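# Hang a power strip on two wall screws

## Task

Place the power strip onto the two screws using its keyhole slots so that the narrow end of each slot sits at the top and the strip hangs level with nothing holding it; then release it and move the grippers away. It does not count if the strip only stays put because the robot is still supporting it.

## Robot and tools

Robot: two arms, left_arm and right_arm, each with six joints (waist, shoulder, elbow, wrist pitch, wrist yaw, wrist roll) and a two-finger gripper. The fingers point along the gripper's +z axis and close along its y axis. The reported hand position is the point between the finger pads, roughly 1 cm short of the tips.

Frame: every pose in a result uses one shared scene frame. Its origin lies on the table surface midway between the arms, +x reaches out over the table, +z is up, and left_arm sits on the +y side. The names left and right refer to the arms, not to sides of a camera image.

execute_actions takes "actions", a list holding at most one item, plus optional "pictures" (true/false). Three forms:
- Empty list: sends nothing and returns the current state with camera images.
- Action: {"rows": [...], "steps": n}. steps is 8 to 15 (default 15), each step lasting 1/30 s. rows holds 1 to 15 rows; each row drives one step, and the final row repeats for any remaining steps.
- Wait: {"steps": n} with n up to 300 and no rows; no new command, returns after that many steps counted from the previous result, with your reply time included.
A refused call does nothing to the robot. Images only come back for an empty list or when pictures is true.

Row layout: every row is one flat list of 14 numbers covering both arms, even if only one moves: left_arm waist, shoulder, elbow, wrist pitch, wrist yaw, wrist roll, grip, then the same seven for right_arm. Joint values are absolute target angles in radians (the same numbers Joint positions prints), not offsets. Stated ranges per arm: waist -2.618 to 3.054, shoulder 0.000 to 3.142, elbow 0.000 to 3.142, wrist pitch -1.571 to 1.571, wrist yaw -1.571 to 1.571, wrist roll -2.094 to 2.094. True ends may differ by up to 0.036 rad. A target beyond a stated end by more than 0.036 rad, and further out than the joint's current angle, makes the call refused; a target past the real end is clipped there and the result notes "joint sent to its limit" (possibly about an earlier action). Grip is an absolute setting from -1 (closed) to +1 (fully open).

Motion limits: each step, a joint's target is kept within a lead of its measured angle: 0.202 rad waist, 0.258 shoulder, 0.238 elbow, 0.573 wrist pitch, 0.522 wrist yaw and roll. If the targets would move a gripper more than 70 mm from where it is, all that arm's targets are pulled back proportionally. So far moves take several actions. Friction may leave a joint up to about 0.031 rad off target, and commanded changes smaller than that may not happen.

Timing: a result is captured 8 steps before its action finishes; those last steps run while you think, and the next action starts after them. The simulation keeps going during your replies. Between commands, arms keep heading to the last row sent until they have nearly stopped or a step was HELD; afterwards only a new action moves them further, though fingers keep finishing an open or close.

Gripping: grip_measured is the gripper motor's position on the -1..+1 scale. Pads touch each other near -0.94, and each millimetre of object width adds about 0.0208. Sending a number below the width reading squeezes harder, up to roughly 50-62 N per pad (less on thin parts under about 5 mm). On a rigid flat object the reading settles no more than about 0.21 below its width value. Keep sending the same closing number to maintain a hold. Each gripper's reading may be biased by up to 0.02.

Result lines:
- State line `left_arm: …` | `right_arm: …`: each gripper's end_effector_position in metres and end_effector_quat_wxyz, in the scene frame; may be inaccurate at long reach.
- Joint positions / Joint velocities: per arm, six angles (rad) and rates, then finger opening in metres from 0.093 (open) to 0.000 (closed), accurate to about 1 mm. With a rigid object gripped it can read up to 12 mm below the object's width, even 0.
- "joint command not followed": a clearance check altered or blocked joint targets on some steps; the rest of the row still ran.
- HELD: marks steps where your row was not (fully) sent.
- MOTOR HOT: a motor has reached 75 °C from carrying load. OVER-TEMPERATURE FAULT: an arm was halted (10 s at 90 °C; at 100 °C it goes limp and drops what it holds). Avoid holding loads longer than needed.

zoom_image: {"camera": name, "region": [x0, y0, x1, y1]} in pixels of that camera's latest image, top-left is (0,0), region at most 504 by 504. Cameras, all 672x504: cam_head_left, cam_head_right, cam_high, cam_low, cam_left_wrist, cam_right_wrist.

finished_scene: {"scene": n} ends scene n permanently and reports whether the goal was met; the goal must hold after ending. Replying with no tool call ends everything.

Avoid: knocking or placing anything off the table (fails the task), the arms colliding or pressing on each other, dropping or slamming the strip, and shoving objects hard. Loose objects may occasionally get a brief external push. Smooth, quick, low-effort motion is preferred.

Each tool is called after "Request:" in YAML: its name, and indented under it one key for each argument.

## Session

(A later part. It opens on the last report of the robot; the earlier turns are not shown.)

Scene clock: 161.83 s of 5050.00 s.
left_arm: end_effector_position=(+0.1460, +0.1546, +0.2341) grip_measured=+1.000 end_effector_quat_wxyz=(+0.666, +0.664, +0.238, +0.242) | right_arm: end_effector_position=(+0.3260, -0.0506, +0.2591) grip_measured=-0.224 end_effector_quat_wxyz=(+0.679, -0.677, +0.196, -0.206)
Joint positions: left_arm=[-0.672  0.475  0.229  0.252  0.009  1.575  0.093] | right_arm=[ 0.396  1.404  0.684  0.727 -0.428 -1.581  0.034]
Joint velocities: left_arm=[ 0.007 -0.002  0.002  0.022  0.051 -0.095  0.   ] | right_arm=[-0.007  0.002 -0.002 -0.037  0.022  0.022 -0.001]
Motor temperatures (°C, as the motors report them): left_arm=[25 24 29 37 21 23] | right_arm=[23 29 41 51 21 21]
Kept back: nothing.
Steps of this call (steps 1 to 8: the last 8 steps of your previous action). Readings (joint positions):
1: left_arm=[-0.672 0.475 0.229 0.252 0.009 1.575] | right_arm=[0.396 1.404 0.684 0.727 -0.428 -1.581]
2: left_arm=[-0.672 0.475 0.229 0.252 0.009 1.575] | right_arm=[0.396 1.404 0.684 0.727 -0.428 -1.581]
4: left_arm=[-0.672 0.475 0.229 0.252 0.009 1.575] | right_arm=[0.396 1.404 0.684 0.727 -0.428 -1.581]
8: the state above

Request:
execute_actions:
  actions:
    - {"rows": [[-0.66,0.46,0.21,0.25,0.01,1.58,1,0.399,1.380,0.736,0.896,-0.429,-1.582,-0.3],[-0.66,0.46,0.21,0.25,0.01,1.58,1,0.401,1.380,0.736,0.892,-0.431,-1.582,-0.3],[-0.66,0.46,0.21,0.25,0.01,1.58,1,0.403,1.380,0.736,0.888,-0.433,-1.582,-0.3],[-0.66,0.46,0.21,0.25,0.01,1.58,1,0.403,1.380,0.736,0.884,-0.435,-1.582,-0.3],[-0.66,0.46,0.21,0.25,0.01,1.58,1,0.403,1.380,0.736,0.882,-0.437,-1.582,-0.3],[-0.66,0.46,0.21,0.25,0.01,1.58,1,0.403,1.380,0.736,0.882,-0.439,-1.582,-0.3],[-0.66,0.46,0.21,0.25,0.01,1.58,1,0.403,1.380,0.736,0.882,-0.441,-1.582,-0.3],[-0.66,0.46,0.21,0.25,0.01,1.58,1,0.403,1.380,0.736,0.882,-0.443,-1.582,-0.3],[-0.66,0.46,0.21,0.25,0.01,1.58,1,0.403,1.380,0.736,0.882,-0.445,-1.582,-0.3]], "steps": 15}

Request:
execute_actions:
  actions:
    - {"steps": 12}

Scene clock: 163.20 s of 5050.00 s.
left_arm: end_effector_position=(+0.1460, +0.1546, +0.2341) grip_measured=+1.000 end_effector_quat_wxyz=(+0.666, +0.664, +0.238, +0.242) | right_arm: end_effector_position=(+0.3259, -0.0505, +0.2591) grip_measured=-0.224 end_effector_quat_wxyz=(+0.679, -0.677, +0.195, -0.206)
Joint positions: left_arm=[-0.672  0.475  0.229  0.252  0.009  1.575  0.093] | right_arm=[ 0.396  1.404  0.684  0.727 -0.429 -1.581  0.034]
Joint velocities: left_arm=[0.022 0.002 0.017 0.066 0.007 0.066 0.   ] | right_arm=[-0.002  0.007 -0.007  0.022  0.051  0.037  0.001]
Motor temperatures (°C, as the motors report them): left_arm=[25 24 29 37 21 23] | right_arm=[23 29 41 51 21 21]
Steps of this call (steps 1 to 15: the robot went on to your last target; steps 16 to 34: nothing new was sent; steps 35 to 41: the first 7 steps of this action). Readings (joint positions):
35: left_arm=[-0.672 0.475 0.229 0.252 0.009 1.575] | right_arm=[0.396 1.404 0.684 0.727 -0.428 -1.581]
36: left_arm=[-0.672 0.475 0.229 0.252 0.009 1.575] | right_arm=[0.396 1.404 0.684 0.727 -0.428 -1.581]
38: left_arm=[-0.672 0.475 0.229 0.252 0.009 1.575] | right_arm=[0.396 1.404 0.684 0.727 -0.428 -1.581]
41: the state above

Scene clock: 163.60 s of 5050.00 s.
left_arm: end_effector_position=(+0.1460, +0.1546, +0.2341) grip_measured=+1.000 end_effector_quat_wxyz=(+0.666, +0.664, +0.238, +0.242) | right_arm: end_effector_position=(+0.3259, -0.0505, +0.2591) grip_measured=-0.224 end_effector_quat_wxyz=(+0.679, -0.677, +0.195, -0.206)
Joint positions: left_arm=[-0.672  0.475  0.229  0.252  0.009  1.575  0.093] | right_arm=[ 0.396  1.404  0.684  0.727 -0.429 -1.581  0.034]
Joint velocities: left_arm=[-0.012  0.002 -0.007  0.022 -0.022 -0.007  0.   ] | right_arm=[-0.012  0.007  0.002 -0.066 -0.022 -0.022 -0.001]
Motor temperatures (°C, as the motors report them): left_arm=[25 24 29 37 21 23] | right_arm=[23 29 41 51 21 21]
Kept back: nothing.
Steps of this call (steps 1 to 8: the last 8 steps of your previous action; steps 9 to 12: the robot went on to your last target). Readings (joint positions):
1: left_arm=[-0.672 0.475 0.229 0.252 0.009 1.575] | right_arm=[0.396 1.404 0.684 0.727 -0.429 -1.581]
2: left_arm=[-0.672 0.475 0.229 0.252 0.009 1.575] | right_arm=[0.396 1.404 0.684 0.727 -0.429 -1.581]
4: left_arm=[-0.672 0.475 0.229 0.252 0.009 1.575] | right_arm=[0.396 1.404 0.684 0.727 -0.429 -1.581]
8: left_arm=[-0.672 0.475 0.229 0.252 0.009 1.575] | right_arm=[0.396 1.404 0.684 0.727 -0.429 -1.581]
12: the state above

Request:
execute_actions:
  actions:
    - {"rows": [[-0.66,0.46,0.21,0.25,0.01,1.58,1,0.401,1.380,0.733,0.884,-0.441,-1.582,-0.3],[-0.66,0.46,0.21,0.25,0.01,1.58,1,0.399,1.380,0.730,0.886,-0.437,-1.582,-0.3],[-0.66,0.46,0.21,0.25,0.01,1.58,1,0.397,1.380,0.727,0.888,-0.433,-1.582,-0.3],[-0.66,0.46,0.21,0.25,0.01,1.58,1,0.397,1.380,0.724,0.890,-0.429,-1.582,-0.3],[-0.66,0.46,0.21,0.25,0.01,1.58,1,0.397,1.380,0.722,0.892,-0.429,-1.582,-0.3],[-0.66,0.46,0.21,0.25,0.01,1.58,1,0.397,1.380,0.720,0.894,-0.429,-1.582,-0.3],[-0.66,0.46,0.21,0.25,0.01,1.58,1,0.397,1.380,0.718,0.894,-0.429,-1.582,-0.3],[-0.66,0.46,0.21,0.25,0.01,1.58,1,0.397,1.380,0.716,0.894,-0.429,-1.582,-0.3],[-0.66,0.46,0.21,0.25,0.01,1.58,1,0.397,1.380,0.714,0.894,-0.429,-1.582,-0.3],[-0.66,0.46,0.21,0.25,0.01,1.58,1,0.397,1.380,0.712,0.894,-0.429,-1.582,-0.3],[-0.66,0.46,0.21,0.25,0.01,1.58,1,0.397,1.380,0.710,0.894,-0.429,-1.582,-0.3]], "steps": 15}

Request:
execute_actions:
  actions:
    - {"steps": 12}

Scene clock: 165.23 s of 5050.00 s.
left_arm: end_effector_position=(+0.1460, +0.1546, +0.2341) grip_measured=+1.000 end_effector_quat_wxyz=(+0.666, +0.664, +0.238, +0.242) | right_arm: end_effector_position=(+0.3259, -0.0505, +0.2591) grip_measured=-0.224 end_effector_quat_wxyz=(+0.679, -0.677, +0.195, -0.206)
Joint positions: left_arm=[-0.672  0.475  0.229  0.252  0.009  1.575  0.093] | right_arm=[ 0.396  1.404  0.684  0.727 -0.429 -1.581  0.034]
Joint velocities: left_arm=[ 0.002 -0.012  0.017  0.037 -0.081  0.037  0.   ] | right_arm=[ 0.007  0.017  0.007  0.037 -0.007  0.007 -0.   ]
Motor temperatures (°C, as the motors report them): left_arm=[25 24 29 37 21 23] | right_arm=[23 29 41 51 21 21]
Steps of this call (steps 1 to 15: the robot went on to your last target; steps 16 to 42: nothing new was sent; steps 43 to 49: the first 7 steps of this action). Readings (joint positions):
43: left_arm=[-0.672 0.475 0.229 0.252 0.009 1.575] | right_arm=[0.396 1.404 0.684 0.727 -0.429 -1.581]
44: left_arm=[-0.672 0.475 0.229 0.252 0.009 1.575] | right_arm=[0.396 1.404 0.684 0.727 -0.429 -1.581]
46: left_arm=[-0.672 0.475 0.229 0.252 0.009 1.575] | right_arm=[0.396 1.404 0.684 0.727 -0.429 -1.581]
49: the state above

Scene clock: 165.63 s of 5050.00 s.
left_arm: end_effector_position=(+0.1460, +0.1546, +0.2341) grip_measured=+1.000 end_effector_quat_wxyz=(+0.666, +0.664, +0.238, +0.242) | right_arm: end_effector_position=(+0.3259, -0.0505, +0.2591) grip_measured=-0.224 end_effector_quat_wxyz=(+0.679, -0.677, +0.195, -0.206)
Joint positions: left_arm=[-0.672  0.475  0.229  0.252  0.009  1.575  0.093] | right_arm=[ 0.396  1.404  0.684  0.727 -0.429 -1.581  0.034]
Joint velocities: left_arm=[-0.012  0.012 -0.022 -0.007  0.037 -0.081  0.   ] | right_arm=[ 0.002 -0.002  0.007  0.007  0.007 -0.022  0.   ]
Motor temperatures (°C, as the motors report them): left_arm=[25 24 29 37 21 23] | right_arm=[23 29 41 51 21 21]
Kept back: nothing.
Steps of this call (steps 1 to 8: the last 8 steps of your previous action; steps 9 to 12: the robot went on to your last target). Readings (joint positions):
1: left_arm=[-0.672 0.475 0.229 0.252 0.009 1.575] | right_arm=[0.396 1.404 0.684 0.727 -0.429 -1.581]
2: left_arm=[-0.672 0.475 0.229 0.252 0.009 1.575] | right_arm=[0.396 1.404 0.684 0.727 -0.429 -1.581]
4: left_arm=[-0.672 0.475 0.229 0.252 0.009 1.575] | right_arm=[0.396 1.404 0.684 0.727 -0.429 -1.581]
8: left_arm=[-0.672 0.475 0.229 0.252 0.009 1.575] | right_arm=[0.396 1.404 0.684 0.727 -0.429 -1.581]
12: the state above

Request:
execute_actions:
  actions:
    - {"rows": [[-0.66,0.46,0.21,0.25,0.01,1.58,1,0.397,1.380,0.709,0.894,-0.429,-1.582,-0.3],[-0.66,0.46,0.21,0.25,0.01,1.58,1,0.397,1.380,0.708,0.894,-0.429,-1.582,-0.3],[-0.66,0.46,0.21,0.25,0.01,1.58,1,0.397,1.380,0.707,0.894,-0.429,-1.582,-0.3],[-0.66,0.46,0.21,0.25,0.01,1.58,1,0.397,1.380,0.706,0.895,-0.429,-1.582,-0.3],[-0.66,0.46,0.21,0.25,0.01,1.58,1,0.397,1.380,0.705,0.895,-0.429,-1.582,-0.3],[-0.66,0.46,0.21,0.25,0.01,1.58,1,0.397,1.380,0.704,0.896,-0.429,-1.582,-0.3],[-0.66,0.46,0.21,0.25,0.01,1.58,1,0.397,1.380,0.703,0.896,-0.429,-1.582,-0.3],[-0.66,0.46,0.21,0.25,0.01,1.58,1,0.397,1.380,0.702,0.897,-0.429,-1.582,-0.3]], "steps": 15}

Request:
execute_actions:
  actions:
    - {"steps": 10}

Scene clock: 166.47 s of 5050.00 s.
left_arm: end_effector_position=(+0.1460, +0.1546, +0.2341) grip_measured=+1.000 end_effector_quat_wxyz=(+0.666, +0.664, +0.238, +0.242) | right_arm: end_effector_position=(+0.3257, -0.0506, +0.2589) grip_measured=-0.224 end_effector_quat_wxyz=(+0.679, -0.677, +0.195, -0.206)
Joint positions: left_arm=[-0.672  0.475  0.229  0.252  0.009  1.575  0.093] | right_arm=[ 0.396  1.404  0.682  0.73  -0.429 -1.581  0.034]
Joint velocities: left_arm=[-0.002 -0.002 -0.012 -0.007 -0.022 -0.081  0.   ] | right_arm=[-0.002 -0.002 -0.037 -0.007  0.022  0.022  0.001]
Motor temperatures (°C, as the motors report them): left_arm=[25 24 29 37 21 23] | right_arm=[23 30 41 52 21 21]
Steps of this call (steps 1 to 15: the robot went on to your last target; steps 16 to 18: nothing new was sent; steps 19 to 25: the first 7 steps of this action). Readings (joint positions):
19: left_arm=[-0.672 0.475 0.229 0.252 0.009 1.575] | right_arm=[0.396 1.404 0.684 0.727 -0.429 -1.581]
20: left_arm=[-0.672 0.475 0.229 0.252 0.009 1.575] | right_arm=[0.396 1.404 0.684 0.727 -0.429 -1.581]
22: left_arm=[-0.672 0.475 0.229 0.252 0.009 1.575] | right_arm=[0.396 1.404 0.684 0.727 -0.429 -1.581]
25: the state above

Scene clock: 166.80 s of 5050.00 s.
left_arm: end_effector_position=(+0.1460, +0.1546, +0.2341) grip_measured=+1.000 end_effector_quat_wxyz=(+0.666, +0.664, +0.238, +0.242) | right_arm: end_effector_position=(+0.3255, -0.0508, +0.2586) grip_measured=-0.224 end_effector_quat_wxyz=(+0.679, -0.677, +0.195, -0.206)
Joint positions: left_arm=[-0.672  0.475  0.229  0.252  0.009  1.575  0.093] | right_arm=[ 0.396  1.404  0.68   0.733 -0.429 -1.581  0.034]
Joint velocities: left_arm=[-0.017  0.012 -0.007 -0.037 -0.051  0.022  0.   ] | right_arm=[ 0.002  0.012 -0.007  0.081 -0.022  0.037 -0.001]
Motor temperatures (°C, as the motors report them): left_arm=[25 24 29 37 21 23] | right_arm=[23 30 41 52 21 21]
Kept back: nothing.
Steps of this call (steps 1 to 8: the last 8 steps of your previous action; steps 9 to 10: the robot went on to your last target). Readings (joint positions):
1: left_arm=[-0.672 0.475 0.229 0.252 0.009 1.575] | right_arm=[0.396 1.404 0.681 0.731 -0.429 -1.581]
2: left_arm=[-0.672 0.475 0.229 0.252 0.009 1.575] | right_arm=[0.396 1.404 0.681 0.732 -0.429 -1.581]
4: left_arm=[-0.672 0.475 0.229 0.252 0.009 1.575] | right_arm=[0.396 1.404 0.680 0.732 -0.429 -1.581]
8: left_arm=[-0.672 0.475 0.229 0.252 0.009 1.575] | right_arm=[0.396 1.404 0.680 0.732 -0.429 -1.581]
10: the state above

Request:
execute_actions:
  actions:
    - {"rows": [[-0.66,0.46,0.21,0.25,0.01,1.58,1,0.397,1.380,0.708,0.898,-0.433,-1.582,-0.3],[-0.66,0.46,0.21,0.25,0.01,1.58,1,0.397,1.380,0.714,0.899,-0.437,-1.582,-0.3],[-0.66,0.46,0.21,0.25,0.01,1.58,1,0.397,1.380,0.720,0.899,-0.440,-1.582,-0.3],[-0.66,0.46,0.21,0.25,0.01,1.58,1,0.397,1.380,0.720,0.899,-0.443,-1.582,-0.3],[-0.66,0.46,0.21,0.25,0.01,1.58,1,0.397,1.380,0.720,0.899,-0.446,-1.582,-0.3],[-0.66,0.46,0.21,0.25,0.01,1.58,1,0.397,1.380,0.720,0.899,-0.449,-1.582,-0.3],[-0.66,0.46,0.21,0.25,0.01,1.58,1,0.397,1.380,0.720,0.899,-0.452,-1.582,-0.3],[-0.66,0.46,0.21,0.25,0.01,1.58,1,0.397,1.380,0.720,0.899,-0.455,-1.582,-0.3]], "steps": 15}

Request:
execute_actions:
  actions:
    - {"steps": 14}

Scene clock: 167.77 s of 5050.00 s.
left_arm: end_effector_position=(+0.1460, +0.1546, +0.2341) grip_measured=+1.000 end_effector_quat_wxyz=(+0.666, +0.664, +0.238, +0.242) | right_arm: end_effector_position=(+0.3250, -0.0504, +0.2589) grip_measured=-0.224 end_effector_quat_wxyz=(+0.680, -0.677, +0.194, -0.205)
Joint positions: left_arm=[-0.672  0.475  0.229  0.252  0.009  1.575  0.093] | right_arm=[ 0.396  1.404  0.68   0.734 -0.432 -1.581  0.034]
Joint velocities: left_arm=[-0.012 -0.002  0.002  0.007 -0.022  0.007  0.   ] | right_arm=[ 0.017  0.017 -0.017  0.037 -0.051  0.022 -0.   ]
Motor temperatures (°C, as the motors report them): left_arm=[25 24 29 38 21 23] | right_arm=[23 30 41 52 21 21]
Steps of this call (steps 1 to 15: the robot went on to your last target; steps 16 to 22: nothing new was sent; steps 23 to 29: the first 7 steps of this action). Readings (joint positions):
23: left_arm=[-0.672 0.475 0.229 0.252 0.009 1.575] | right_arm=[0.396 1.404 0.680 0.733 -0.429 -1.581]
24: left_arm=[-0.672 0.475 0.229 0.252 0.009 1.575] | right_arm=[0.396 1.404 0.680 0.733 -0.429 -1.581]
26: left_arm=[-0.672 0.475 0.229 0.252 0.009 1.575] | right_arm=[0.396 1.404 0.680 0.733 -0.429 -1.581]
29: the state above

Scene clock: 168.23 s of 5050.00 s.
left_arm: end_effector_position=(+0.1460, +0.1546, +0.2341) grip_measured=+1.000 end_effector_quat_wxyz=(+0.666, +0.664, +0.238, +0.242) | right_arm: end_effector_position=(+0.3241, -0.0499, +0.2590) grip_measured=-0.224 end_effector_quat_wxyz=(+0.681, -0.677, +0.191, -0.203)
Joint positions: left_arm=[-0.672  0.475  0.229  0.252  0.009  1.575  0.093] | right_arm=[ 0.396  1.404  0.68   0.734 -0.438 -1.581  0.034]
Joint velocities: left_arm=[ 0.022  0.002  0.002 -0.066 -0.007  0.051  0.   ] | right_arm=[-0.002 -0.022 -0.002 -0.007 -0.022  0.007  0.   ]
Motor temperatures (°C, as the motors report them): left_arm=[25 24 29 38 21 23] | right_arm=[23 30 41 52 21 21]
Kept back: nothing.
Steps of this call (steps 1 to 8: the last 8 steps of your previous action; steps 9 to 14: the robot went on to your last target). Readings (joint positions):
1: left_arm=[-0.672 0.475 0.229 0.252 0.009 1.575] | right_arm=[0.396 1.404 0.680 0.734 -0.434 -1.581]
2: left_arm=[-0.672 0.475 0.229 0.252 0.009 1.575] | right_arm=[0.396 1.404 0.680 0.734 -0.435 -1.581]
4: left_arm=[-0.672 0.475 0.229 0.252 0.009 1.575] | right_arm=[0.396 1.404 0.680 0.734 -0.438 -1.581]
8: left_arm=[-0.672 0.475 0.229 0.252 0.009 1.575] | right_arm=[0.396 1.404 0.680 0.734 -0.438 -1.581]
14: the state above

Request:
execute_actions:
  actions:
    - {"rows": [[-0.66,0.46,0.21,0.25,0.01,1.58,1,0.398,1.383,0.724,0.897,-0.447,-1.582,-0.3],[-0.66,0.46,0.21,0.25,0.01,1.58,1,0.399,1.386,0.728,0.895,-0.439,-1.582,-0.3],[-0.66,0.46,0.21,0.25,0.01,1.58,1,0.400,1.389,0.731,0.893,-0.432,-1.582,-0.3],[-0.66,0.46,0.21,0.25,0.01,1.58,1,0.401,1.392,0.734,0.891,-0.427,-1.582,-0.3],[-0.66,0.46,0.21,0.25,0.01,1.58,1,0.402,1.394,0.736,0.890,-0.424,-1.582,-0.3],[-0.66,0.46,0.21,0.25,0.01,1.58,1,0.402,1.395,0.737,0.890,-0.424,-1.582,-0.3]], "steps": 15}

Request:
execute_actions:
  actions:
    - {"steps": 9}

Scene clock: 169.43 s of 5050.00 s.
left_arm: end_effector_position=(+0.1460, +0.1546, +0.2341) grip_measured=+1.000 end_effector_quat_wxyz=(+0.666, +0.664, +0.238, +0.242) | right_arm: end_effector_position=(+0.3244, -0.0500, +0.2590) grip_measured=-0.224 end_effector_quat_wxyz=(+0.681, -0.677, +0.192, -0.204)
Joint positions: left_arm=[-0.672  0.475  0.229  0.252  0.009  1.575  0.093] | right_arm=[ 0.396  1.404  0.68   0.734 -0.437 -1.581  0.034]
Joint velocities: left_arm=[-0.007  0.017 -0.007 -0.037  0.066  0.007  0.   ] | right_arm=[ 0.017 -0.007  0.002  0.066  0.037 -0.007  0.001]
Motor temperatures (°C, as the motors report them): left_arm=[25 24 29 38 21 23] | right_arm=[23 30 41 52 21 21]
Steps of this call (steps 1 to 15: the robot went on to your last target; steps 16 to 29: nothing new was sent; steps 30 to 36: the first 7 steps of this action). Readings (joint positions):
30: left_arm=[-0.672 0.475 0.229 0.252 0.009 1.575] | right_arm=[0.396 1.404 0.680 0.734 -0.438 -1.581]
31: left_arm=[-0.672 0.475 0.229 0.252 0.009 1.575] | right_arm=[0.396 1.404 0.680 0.734 -0.438 -1.581]
33: left_arm=[-0.672 0.475 0.229 0.252 0.009 1.575] | right_arm=[0.396 1.404 0.680 0.734 -0.438 -1.581]
36: the state above

Scene clock: 169.73 s of 5050.00 s.
left_arm: end_effector_position=(+0.1460, +0.1546, +0.2341) grip_measured=+1.000 end_effector_quat_wxyz=(+0.666, +0.664, +0.238, +0.242) | right_arm: end_effector_position=(+0.3246, -0.0502, +0.2590) grip_measured=-0.224 end_effector_quat_wxyz=(+0.681, -0.677, +0.192, -0.204)
Joint positions: left_arm=[-0.672  0.475  0.229  0.252  0.009  1.575  0.093] | right_arm=[ 0.396  1.404  0.68   0.734 -0.435 -1.581  0.034]
Joint velocities: left_arm=[-0.012 -0.007 -0.012  0.022  0.051  0.037  0.   ] | right_arm=[-0.007  0.007 -0.002 -0.051 -0.022 -0.037 -0.001]
Motor temperatures (°C, as the motors report them): left_arm=[25 24 29 38 21 23] | right_arm=[23 30 41 52 21 21]
Kept back: nothing.
Steps of this call (steps 1 to 8: the last 8 steps of your previous action; step 9: the robot went on to your last target). Readings (joint positions):
1: left_arm=[-0.672 0.475 0.229 0.252 0.009 1.575] | right_arm=[0.396 1.404 0.680 0.734 -0.436 -1.581]
2: left_arm=[-0.672 0.475 0.229 0.252 0.009 1.575] | right_arm=[0.396 1.404 0.680 0.734 -0.436 -1.581]
4: left_arm=[-0.672 0.475 0.229 0.252 0.009 1.575] | right_arm=[0.396 1.404 0.680 0.734 -0.435 -1.581]
8: left_arm=[-0.672 0.475 0.229 0.252 0.009 1.575] | right_arm=[0.396 1.404 0.680 0.734 -0.435 -1.581]
9: the state above

Request:
execute_actions:
  actions:
    - {"rows": [[-0.66,0.46,0.21,0.25,0.01,1.58,1,0.403,1.398,0.739,0.890,-0.432,-1.582,-0.3],[-0.66,0.46,0.21,0.25,0.01,1.58,1,0.404,1.400,0.741,0.890,-0.438,-1.582,-0.3],[-0.66,0.46,0.21,0.25,0.01,1.58,1,0.405,1.402,0.743,0.890,-0.440,-1.582,-0.3],[-0.66,0.46,0.21,0.25,0.01,1.58,1,0.406,1.404,0.745,0.890,-0.440,-1.582,-0.3],[-0.66,0.46,0.21,0.25,0.01,1.58,1,0.407,1.406,0.747,0.890,-0.440,-1.582,-0.3],[-0.66,0.46,0.21,0.25,0.01,1.58,1,0.408,1.408,0.749,0.890,-0.438,-1.582,-0.3],[-0.66,0.46,0.21,0.25,0.01,1.58,1,0.409,1.410,0.751,0.890,-0.436,-1.582,-0.3],[-0.66,0.46,0.21,0.25,0.01,1.58,1,0.410,1.412,0.753,0.890,-0.434,-1.582,-0.3],[-0.66,0.46,0.21,0.25,0.01,1.58,1,0.410,1.412,0.755,0.890,-0.434,-1.582,-0.3]], "steps": 15}

Request:
execute_actions:
  actions:
    - {"steps": 12}

Scene clock: 170.53 s of 5050.00 s.
left_arm: end_effector_position=(+0.1460, +0.1546, +0.2341) grip_measured=+1.000 end_effector_quat_wxyz=(+0.666, +0.664, +0.238, +0.242) | right_arm: end_effector_position=(+0.3269, -0.0479, +0.2590) grip_measured=-0.224 end_effector_quat_wxyz=(+0.680, -0.677, +0.192, -0.203)
Joint positions: left_arm=[-0.672  0.475  0.229  0.252  0.009  1.575  0.093] | right_arm=[ 0.398  1.417  0.692  0.734 -0.435 -1.581  0.034]
Joint velocities: left_arm=[ 0.007  0.002  0.007 -0.022  0.037 -0.007  0.   ] | right_arm=[ 0.046  0.09   0.076  0.022 -0.007 -0.037  0.   ]
Motor temperatures (°C, as the motors report them): left_arm=[25 24 29 38 21 23] | right_arm=[23 30 41 52 21 21]
Steps of this call (steps 1 to 15: the robot went on to your last target; steps 16 to 17: nothing new was sent; steps 18 to 24: the first 7 steps of this action). Readings (joint positions):
18: left_arm=[-0.672 0.475 0.229 0.252 0.009 1.575] | right_arm=[0.396 1.404 0.680 0.734 -0.435 -1.581]
19: left_arm=[-0.672 0.475 0.229 0.252 0.009 1.575] | right_arm=[0.396 1.404 0.680 0.734 -0.435 -1.581]
21: left_arm=[-0.672 0.475 0.229 0.252 0.009 1.575] | right_arm=[0.396 1.405 0.681 0.734 -0.435 -1.581]
24: the state above

Scene clock: 170.93 s of 5050.00 s.
left_arm: end_effector_position=(+0.1460, +0.1546, +0.2341) grip_measured=+1.000 end_effector_quat_wxyz=(+0.666, +0.664, +0.238, +0.242) | right_arm: end_effector_position=(+0.3277, -0.0457, +0.2590) grip_measured=-0.224 end_effector_quat_wxyz=(+0.681, -0.678, +0.191, -0.202)
Joint positions: left_arm=[-0.672  0.475  0.229  0.252  0.009  1.575  0.093] | right_arm=[ 0.401  1.425  0.699  0.734 -0.435 -1.581  0.034]
Joint velocities: left_arm=[-0.007 -0.017  0.017 -0.051 -0.066 -0.022  0.   ] | right_arm=[-0.002 -0.017 -0.002 -0.037 -0.007 -0.022  0.   ]
Motor temperatures (°C, as the motors report them): left_arm=[25 24 29 38 21 23] | right_arm=[23 30 41 52 21 21]
Kept back: nothing.
Steps of this call (steps 1 to 8: the last 8 steps of your previous action; steps 9 to 12: the robot went on to your last target). Readings (joint positions):
1: left_arm=[-0.672 0.475 0.229 0.252 0.009 1.575] | right_arm=[0.399 1.420 0.694 0.734 -0.435 -1.581]
2: left_arm=[-0.672 0.475 0.229 0.252 0.009 1.575] | right_arm=[0.400 1.422 0.696 0.734 -0.435 -1.581]
4: left_arm=[-0.672 0.475 0.229 0.252 0.009 1.575] | right_arm=[0.401 1.425 0.699 0.734 -0.435 -1.581]
8: left_arm=[-0.672 0.475 0.229 0.252 0.009 1.575] | right_arm=[0.401 1.425 0.699 0.734 -0.435 -1.581]
12: the state above

Request:
execute_actions:
  actions:
    - {"rows": [[-0.66,0.46,0.21,0.25,0.01,1.58,1,0.411,1.415,0.757,0.890,-0.426,-1.582,-0.3],[-0.66,0.46,0.21,0.25,0.01,1.58,1,0.412,1.417,0.758,0.890,-0.420,-1.582,-0.3],[-0.66,0.46,0.21,0.25,0.01,1.58,1,0.413,1.419,0.7595,0.890,-0.416,-1.582,-0.3],[-0.66,0.46,0.21,0.25,0.01,1.58,1,0.414,1.4205,0.761,0.890,-0.413,-1.582,-0.3],[-0.66,0.46,0.21,0.25,0.01,1.58,1,0.415,1.422,0.7625,0.890,-0.410,-1.582,-0.3],[-0.66,0.46,0.21,0.25,0.01,1.58,1,0.416,1.423,0.764,0.890,-0.408,-1.582,-0.3],[-0.66,0.46,0.21,0.25,0.01,1.58,1,0.417,1.424,0.765,0.890,-0.406,-1.582,-0.3],[-0.66,0.46,0.21,0.25,0.01,1.58,1,0.418,1.4245,0.766,0.890,-0.405,-1.582,-0.3],[-0.66,0.46,0.21,0.25,0.01,1.58,1,0.419,1.4245,0.7665,0.890,-0.404,-1.582,-0.3],[-0.66,0.46,0.21,0.25,0.01,1.58,1,0.420,1.4245,0.7665,0.890,-0.403,-1.582,-0.3]], "steps": 15}

Request:
execute_actions:
  actions:
    - {"steps": 14}
  pictures: true

Request:
zoom_image:
  camera: "cam_left_wrist"
  region: [245, 150, 365, 230]

Scene clock: 172.37 s of 5050.00 s.
left_arm: end_effector_position=(+0.1460, +0.1546, +0.2341) grip_measured=+1.000 end_effector_quat_wxyz=(+0.666, +0.664, +0.238, +0.242) | right_arm: end_effector_position=(+0.3283, -0.0444, +0.2593) grip_measured=-0.224 end_effector_quat_wxyz=(+0.680, -0.677, +0.193, -0.204)
Joint positions: left_arm=[-0.672  0.475  0.229  0.252  0.009  1.575  0.093] | right_arm=[ 0.406  1.428  0.703  0.734 -0.426 -1.581  0.034]
Joint velocities: left_arm=[ 0.002  0.017 -0.012 -0.022  0.051  0.066  0.   ] | right_arm=[ 0.037  0.085  0.095 -0.007  0.081 -0.022 -0.   ]
Motor temperatures (°C, as the motors report them): left_arm=[25 24 29 38 21 23] | right_arm=[23 30 42 53 21 21]
Steps of this call (steps 1 to 15: the robot went on to your last target; steps 16 to 36: nothing new was sent; steps 37 to 43: the first 7 steps of this action). Readings (joint positions):
37: left_arm=[-0.672 0.475 0.229 0.252 0.009 1.575] | right_arm=[0.401 1.425 0.699 0.734 -0.435 -1.581]
38: left_arm=[-0.672 0.475 0.229 0.252 0.009 1.575] | right_arm=[0.401 1.425 0.699 0.734 -0.435 -1.581]
40: left_arm=[-0.672 0.475 0.229 0.252 0.009 1.575] | right_arm=[0.402 1.425 0.699 0.734 -0.431 -1.581]
43: the state above

Scene clock: 172.83 s of 5050.00 s.
left_arm: end_effector_position=(+0.1460, +0.1546, +0.2341) grip_measured=+1.000 end_effector_quat_wxyz=(+0.666, +0.664, +0.238, +0.242) | right_arm: end_effector_position=(+0.3301, -0.0423, +0.2591) grip_measured=-0.224 end_effector_quat_wxyz=(+0.679, -0.677, +0.195, -0.205)
Joint positions: left_arm=[-0.672  0.475  0.229  0.252  0.009  1.575  0.093] | right_arm=[ 0.412  1.438  0.711  0.734 -0.414 -1.581  0.034]
Joint velocities: left_arm=[-0.012  0.002  0.002 -0.007 -0.081 -0.037  0.   ] | right_arm=[-0.007 -0.012  0.002 -0.051 -0.037 -0.037 -0.001]
Motor temperatures (°C, as the motors report them): left_arm=[25 24 29 38 21 23] | right_arm=[23 30 42 53 21 21]
Kept back: nothing.
Steps of this call (steps 1 to 8: the last 8 steps of your previous action; steps 9 to 14: the robot went on to your last target). Readings (joint positions):
1: left_arm=[-0.672 0.475 0.229 0.252 0.009 1.575] | right_arm=[0.408 1.431 0.706 0.734 -0.424 -1.581]
2: left_arm=[-0.672 0.475 0.229 0.252 0.009 1.575] | right_arm=[0.409 1.435 0.709 0.734 -0.422 -1.581]
4: left_arm=[-0.672 0.475 0.229 0.252 0.009 1.575] | right_arm=[0.411 1.437 0.711 0.734 -0.419 -1.581]
8: left_arm=[-0.672 0.475 0.229 0.252 0.009 1.575] | right_arm=[0.412 1.438 0.711 0.734 -0.416 -1.581]
14: the state above

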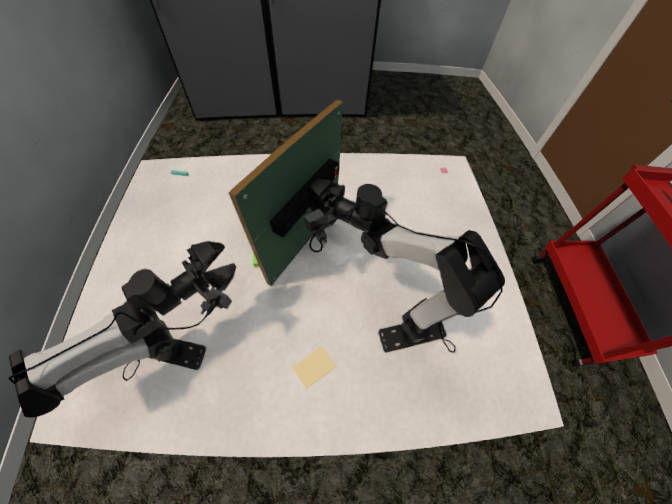

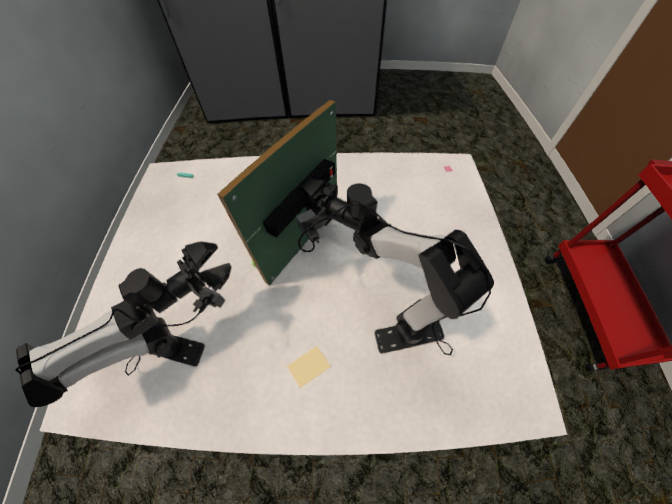

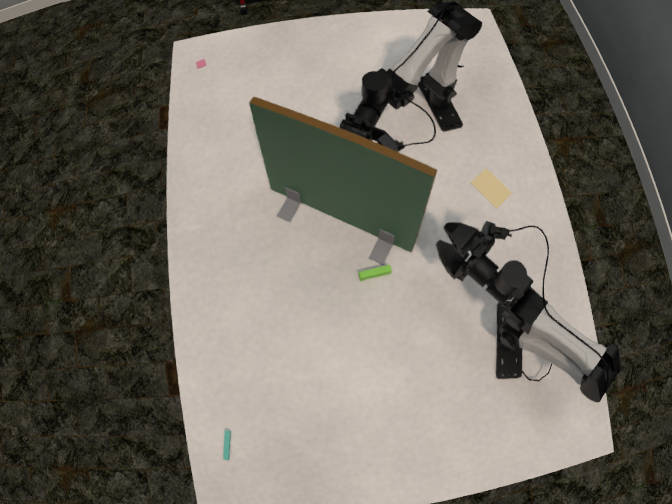

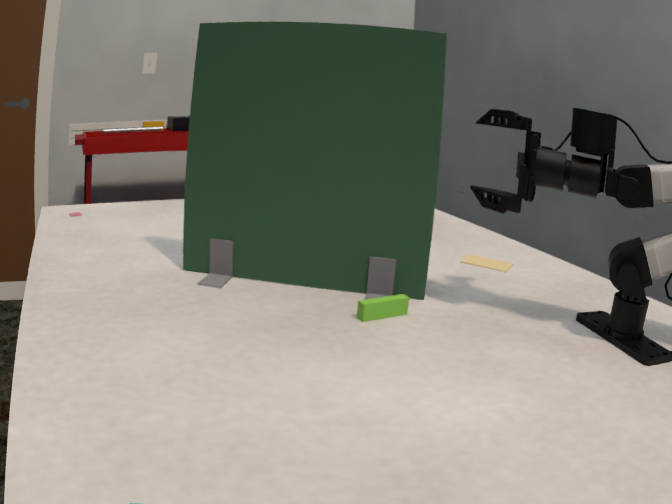

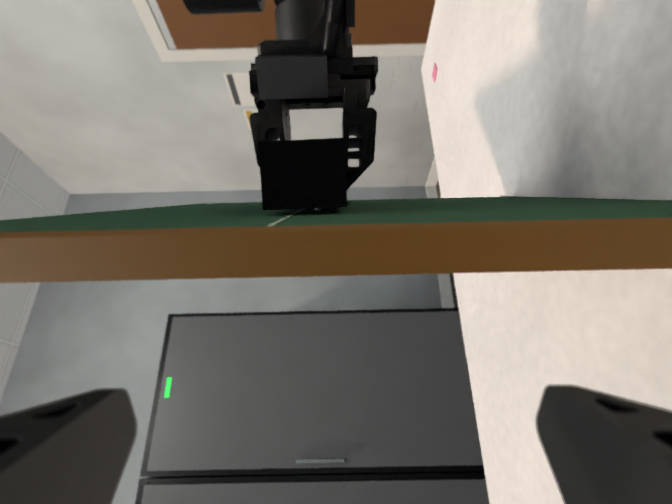

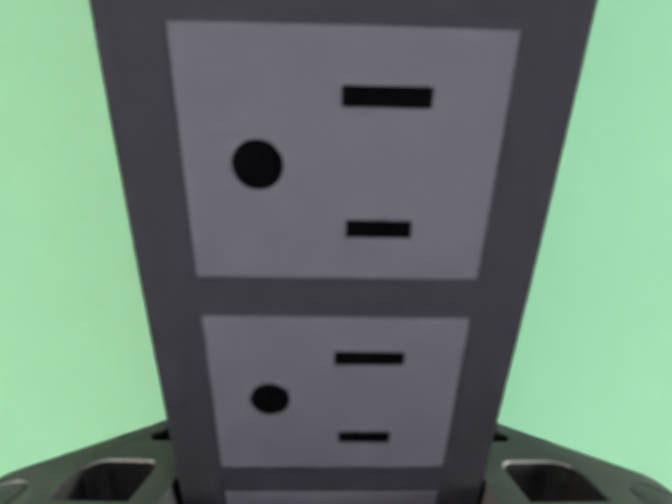

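Region (245, 150, 365, 230) of cam_left_wrist's 672x504 image, scaled by 4.200, with more detail than that image has.

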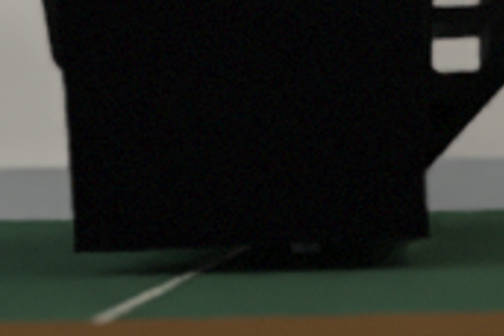

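Request:
execute_actions:
  actions:
    - {"rows": [[-0.66,0.46,0.21,0.25,0.01,1.58,1,0.418,1.427,0.758,0.897,-0.407,-1.582,-0.3],[-0.66,0.46,0.21,0.25,0.01,1.58,1,0.416,1.429,0.750,0.903,-0.411,-1.582,-0.3],[-0.66,0.46,0.21,0.25,0.01,1.58,1,0.414,1.431,0.742,0.909,-0.414,-1.582,-0.3],[-0.66,0.46,0.21,0.25,0.01,1.58,1,0.412,1.433,0.735,0.915,-0.414,-1.582,-0.3],[-0.66,0.46,0.21,0.25,0.01,1.58,1,0.412,1.435,0.731,0.921,-0.414,-1.582,-0.3],[-0.66,0.46,0.21,0.25,0.01,1.58,1,0.412,1.437,0.727,0.927,-0.414,-1.582,-0.3],[-0.66,0.46,0.21,0.25,0.01,1.58,1,0.412,1.439,0.723,0.933,-0.414,-1.582,-0.3],[-0.66,0.46,0.21,0.25,0.01,1.58,1,0.412,1.4415,0.720,0.939,-0.414,-1.582,-0.3],[-0.66,0.46,0.21,0.25,0.01,1.58,1,0.412,1.444,0.717,0.945,-0.414,-1.582,-0.3],[-0.66,0.46,0.21,0.25,0.01,1.58,1,0.412,1.4465,0.714,0.951,-0.414,-1.582,-0.3],[-0.66,0.46,0.21,0.25,0.01,1.58,1,0.412,1.449,0.711,0.957,-0.414,-1.582,-0.3],[-0.66,0.46,0.21,0.25,0.01,1.58,1,0.412,1.4515,0.7085,0.963,-0.414,-1.582,-0.3],[-0.66,0.46,0.21,0.25,0.01,1.58,1,0.412,1.454,0.706,0.969,-0.414,-1.582,-0.3],[-0.66,0.46,0.21,0.25,0.01,1.58,1,0.412,1.4565,0.7035,0.975,-0.414,-1.582,-0.3],[-0.66,0.46,0.21,0.25,0.01,1.58,1,0.412,1.459,0.701,0.981,-0.414,-1.582,-0.3]], "steps": 15}

Request:
execute_actions:
  actions:
    - {"rows": [[-0.66,0.46,0.21,0.25,0.01,1.58,1,0.412,1.4615,0.6985,0.987,-0.414,-1.582,-0.3],[-0.66,0.46,0.21,0.25,0.01,1.58,1,0.412,1.464,0.696,0.993,-0.414,-1.582,-0.3],[-0.66,0.46,0.21,0.25,0.01,1.58,1,0.412,1.4665,0.6935,0.999,-0.414,-1.582,-0.3],[-0.66,0.46,0.21,0.25,0.01,1.58,1,0.412,1.469,0.691,1.004,-0.414,-1.582,-0.3],[-0.66,0.46,0.21,0.25,0.01,1.58,1,0.412,1.471,0.689,1.008,-0.414,-1.582,-0.3],[-0.66,0.46,0.21,0.25,0.01,1.58,1,0.412,1.4725,0.687,1.011,-0.414,-1.582,-0.3],[-0.66,0.46,0.21,0.25,0.01,1.58,1,0.412,1.474,0.6855,1.014,-0.414,-1.582,-0.3],[-0.66,0.46,0.21,0.25,0.01,1.58,1,0.412,1.475,0.684,1.016,-0.414,-1.582,-0.3]], "steps": 15}

Request:
execute_actions:
  actions:
    - {"steps": 14}
  pictures: true

Request:
zoom_image:
  camera: "cam_left_wrist"
  region: [255, 140, 395, 235]

Scene clock: 176.07 s of 5050.00 s.
left_arm: end_effector_position=(+0.1460, +0.1546, +0.2341) grip_measured=+1.000 end_effector_quat_wxyz=(+0.666, +0.664, +0.238, +0.242) | right_arm: end_effector_position=(+0.3310, -0.0418, +0.2589) grip_measured=-0.224 end_effector_quat_wxyz=(+0.681, -0.675, +0.193, -0.207)
Joint positions: left_arm=[-0.672  0.475  0.229  0.252  0.009  1.575  0.093] | right_arm=[ 0.412  1.445  0.71   0.749 -0.414 -1.581  0.034]
Joint velocities: left_arm=[ 0.007 -0.002 -0.012  0.037  0.022  0.051  0.   ] | right_arm=[ 0.002  0.1   -0.046  0.198  0.022  0.022 -0.   ]
Motor temperatures (°C, as the motors report them): left_arm=[25 24 29 38 21 23] | right_arm=[23 30 42 53 21 21]
Steps of this call (steps 1 to 30: the robot went on to your last target; steps 31 to 90: nothing new was sent; steps 91 to 97: the first 7 steps of this action). Readings (joint positions):
91: left_arm=[-0.672 0.475 0.229 0.252 0.009 1.575] | right_arm=[0.412 1.438 0.711 0.734 -0.414 -1.581]
92: left_arm=[-0.672 0.475 0.229 0.252 0.009 1.575] | right_arm=[0.412 1.438 0.711 0.734 -0.414 -1.581]
94: left_arm=[-0.672 0.475 0.229 0.252 0.009 1.575] | right_arm=[0.412 1.438 0.711 0.736 -0.414 -1.581]
97: the state above

Scene clock: 176.57 s of 5050.00 s.
left_arm: end_effector_position=(+0.1460, +0.1546, +0.2341) grip_measured=+1.000 end_effector_quat_wxyz=(+0.666, +0.664, +0.238, +0.242) | right_arm: end_effector_position=(+0.3304, -0.0421, +0.2577) grip_measured=-0.224 end_effector_quat_wxyz=(+0.696, -0.660, +0.186, -0.214)
Joint positions: left_arm=[-0.672  0.475  0.229  0.252  0.009  1.575  0.093] | right_arm=[ 0.412  1.475  0.677  0.864 -0.415 -1.568  0.034]
Joint velocities: left_arm=[ 0.007  0.002 -0.012  0.007  0.066 -0.022  0.   ] | right_arm=[ 0.007  0.042 -0.032  0.212 -0.022  0.022 -0.001]
Motor temperatures (°C, as the motors report them): left_arm=[25 24 29 38 21 23] | right_arm=[23 30 42 53 21 21]
Steps of this call (steps 1 to 8: the last 8 steps of your previous action; steps 9 to 15: the first 7 steps of this action). Readings (joint positions):
9: left_arm=[-0.672 0.475 0.229 0.252 0.009 1.575] | right_arm=[0.412 1.463 0.688 0.822 -0.415 -1.575]
10: left_arm=[-0.672 0.475 0.229 0.252 0.009 1.575] | right_arm=[0.412 1.465 0.686 0.829 -0.415 -1.574]
12: left_arm=[-0.672 0.475 0.229 0.252 0.009 1.575] | right_arm=[0.412 1.470 0.682 0.844 -0.415 -1.571]
15: the state above

Scene clock: 177.03 s of 5050.00 s.
left_arm: end_effector_position=(+0.1460, +0.1546, +0.2341) grip_measured=+1.000 end_effector_quat_wxyz=(+0.666, +0.664, +0.238, +0.242) | right_arm: end_effector_position=(+0.3303, -0.0421, +0.2578) grip_measured=-0.224 end_effector_quat_wxyz=(+0.699, -0.657, +0.184, -0.215)
Joint positions: left_arm=[-0.672  0.475  0.229  0.252  0.009  1.575  0.093] | right_arm=[ 0.412  1.481  0.672  0.883 -0.415 -1.565  0.034]
Joint velocities: left_arm=[ 0.002  0.002  0.002  0.037  0.022 -0.051  0.   ] | right_arm=[-0.012 -0.007  0.012 -0.022 -0.066  0.066 -0.001]
Motor temperatures (°C, as the motors report them): left_arm=[25 24 29 38 21 23] | right_arm=[23 30 42 53 21 21]
Kept back: nothing.
Steps of this call (steps 1 to 8: the last 8 steps of your previous action; steps 9 to 14: the robot went on to your last target). Readings (joint positions):
1: left_arm=[-0.672 0.475 0.229 0.252 0.009 1.575] | right_arm=[0.412 1.476 0.676 0.870 -0.415 -1.568]
2: left_arm=[-0.672 0.475 0.229 0.252 0.009 1.575] | right_arm=[0.412 1.478 0.675 0.874 -0.415 -1.567]
4: left_arm=[-0.672 0.475 0.229 0.252 0.009 1.575] | right_arm=[0.412 1.479 0.674 0.879 -0.415 -1.566]
8: left_arm=[-0.672 0.475 0.229 0.252 0.009 1.575] | right_arm=[0.412 1.480 0.673 0.883 -0.415 -1.565]
14: the state above

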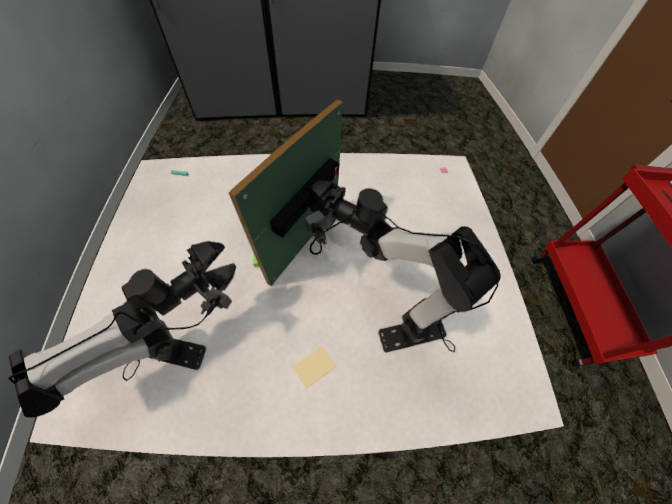

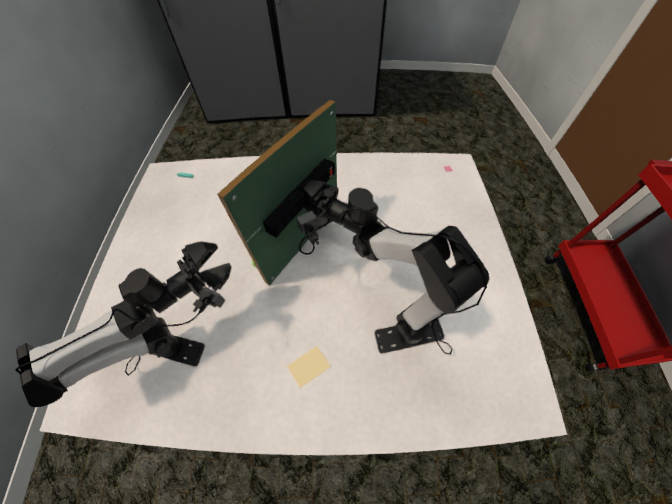

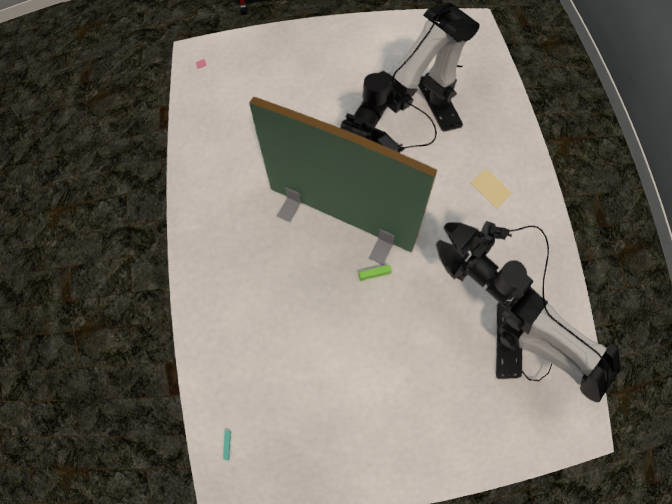

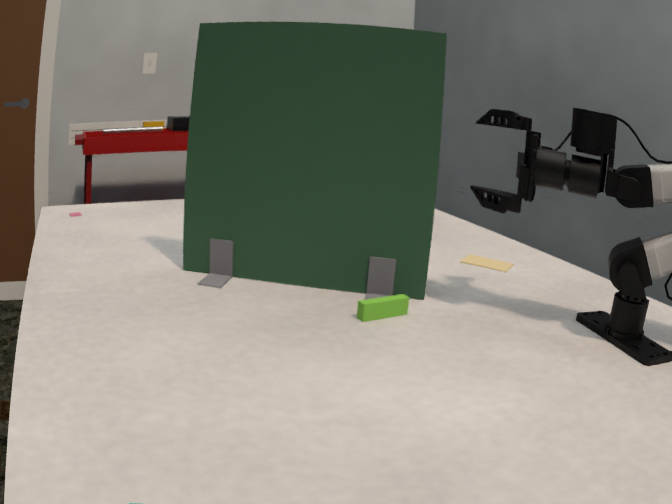

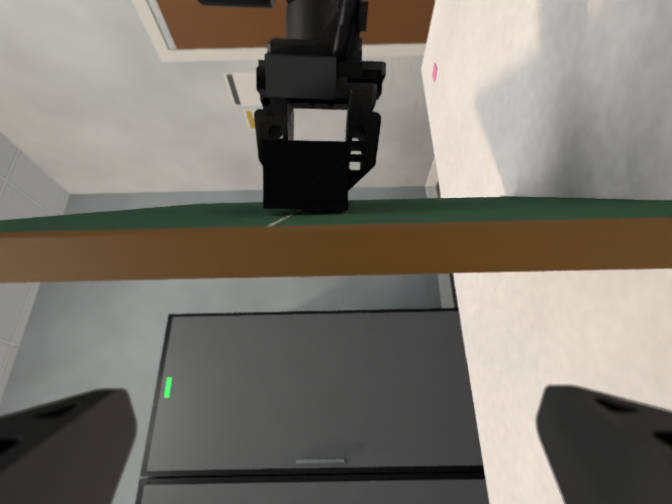

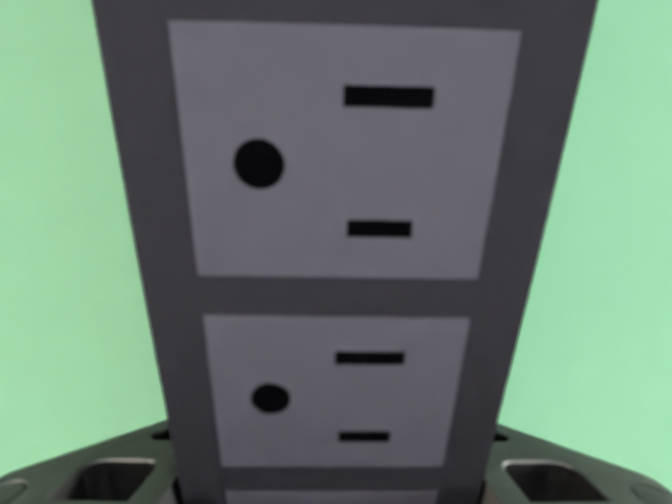

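Region (255, 140, 395, 235) of cam_left_wrist's 672x504 image, scaled by 3.600, with more detail than that image has; it fills the top 342 rows of this view, and the rest is white.

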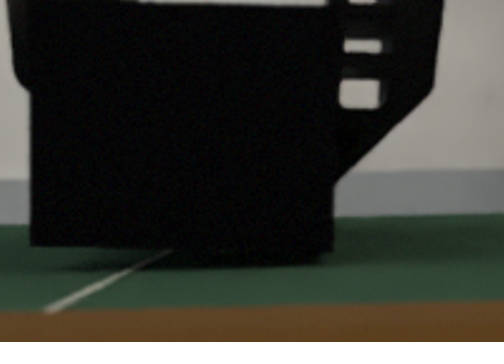

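Request:
execute_actions:
  actions: []

Scene clock: 178.77 s of 5050.00 s.
left_arm: end_effector_position=(+0.1460, +0.1546, +0.2341) grip_measured=+1.000 end_effector_quat_wxyz=(+0.666, +0.664, +0.238, +0.242) | right_arm: end_effector_position=(+0.3303, -0.0421, +0.2578) grip_measured=-0.224 end_effector_quat_wxyz=(+0.699, -0.657, +0.184, -0.215)
Joint positions: left_arm=[-0.672  0.475  0.229  0.252  0.009  1.575  0.093] | right_arm=[ 0.412  1.481  0.672  0.883 -0.415 -1.565  0.034]
Joint velocities: left_arm=[-0.012  0.002 -0.002 -0.081 -0.081  0.007  0.   ] | right_arm=[ 0.002 -0.012 -0.002  0.037  0.022  0.007 -0.   ]
Motor temperatures (°C, as the motors report them): left_arm=[25 24 29 38 21 23] | right_arm=[23 30 41 53 21 21]
Kept back: nothing.
Steps of this call (steps 1 to 30: the robot went on to your last target; steps 31 to 52: nothing new was sent). Readings (joint positions):
1: left_arm=[-0.672 0.475 0.229 0.252 0.009 1.575] | right_arm=[0.412 1.481 0.672 0.883 -0.415 -1.565]
2: left_arm=[-0.672 0.475 0.229 0.252 0.009 1.575] | right_arm=[0.412 1.481 0.672 0.883 -0.415 -1.565]
4: left_arm=[-0.672 0.475 0.229 0.252 0.009 1.575] | right_arm=[0.412 1.481 0.672 0.883 -0.415 -1.565]
8: left_arm=[-0.672 0.475 0.229 0.252 0.009 1.575] | right_arm=[0.412 1.481 0.672 0.883 -0.415 -1.565]
52: the state above
All arms were judged still, so your last target was given up. Only a new action makes them travel on or press farther. Fingers that are still opening or closing keep moving.

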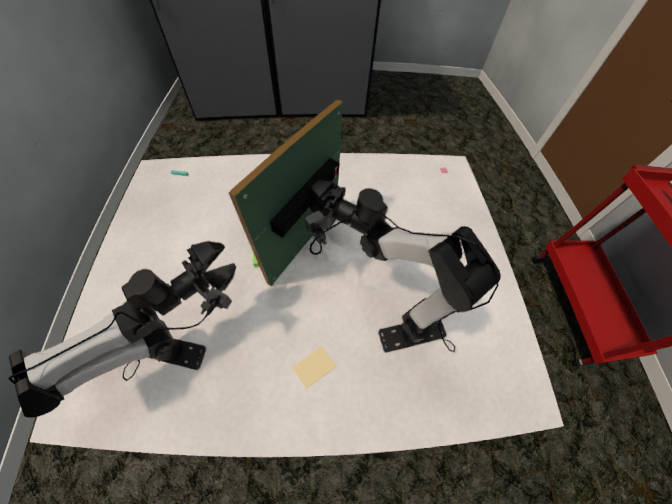

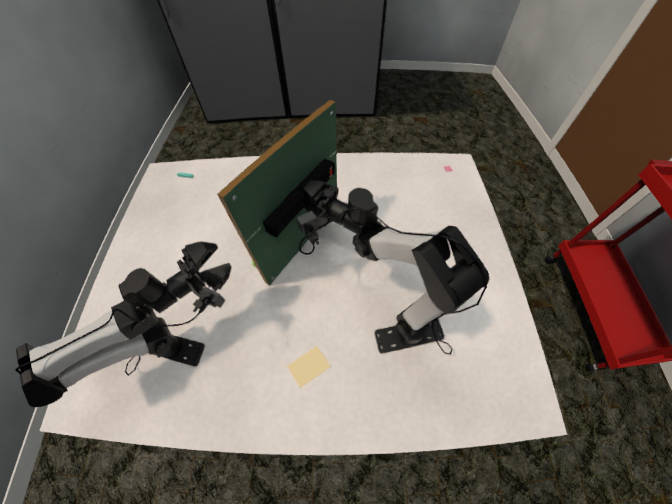

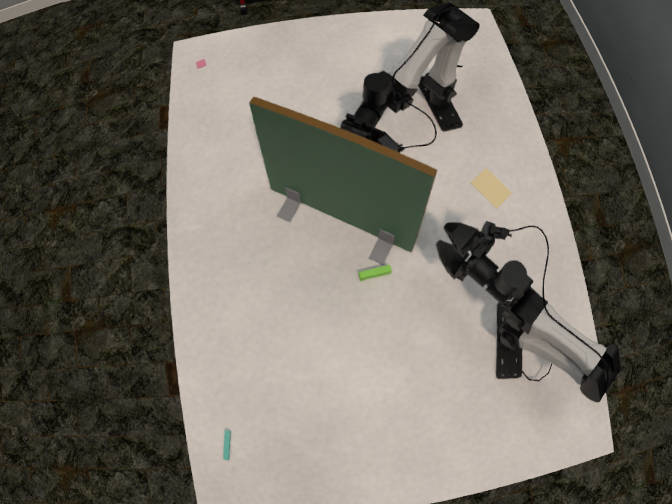

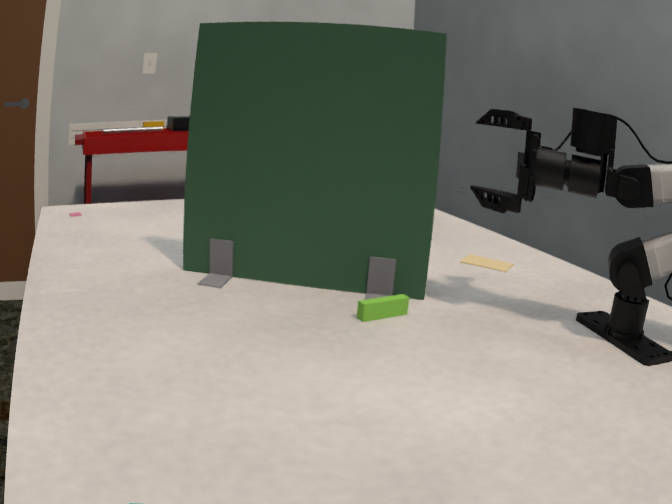

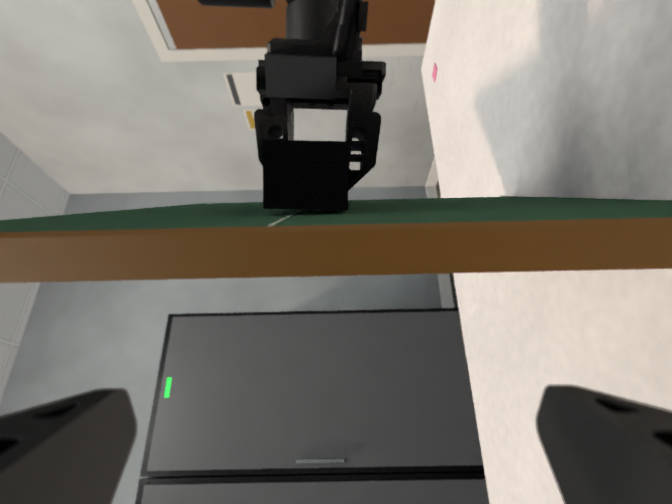

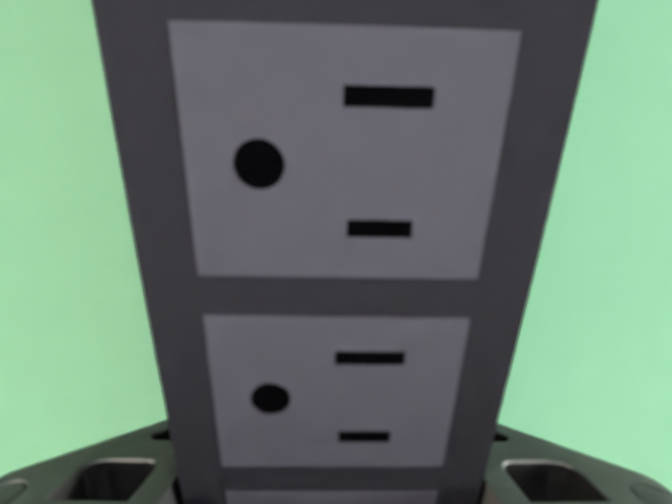

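Request:
zoom_image:
  camera: "cam_left_wrist"
  region: [245, 150, 365, 230]

Region (245, 150, 365, 230) of cam_left_wrist's 672x504 image, scaled by 4.200, with more detail than that image has.

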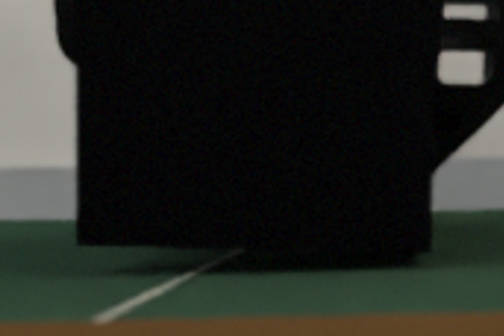

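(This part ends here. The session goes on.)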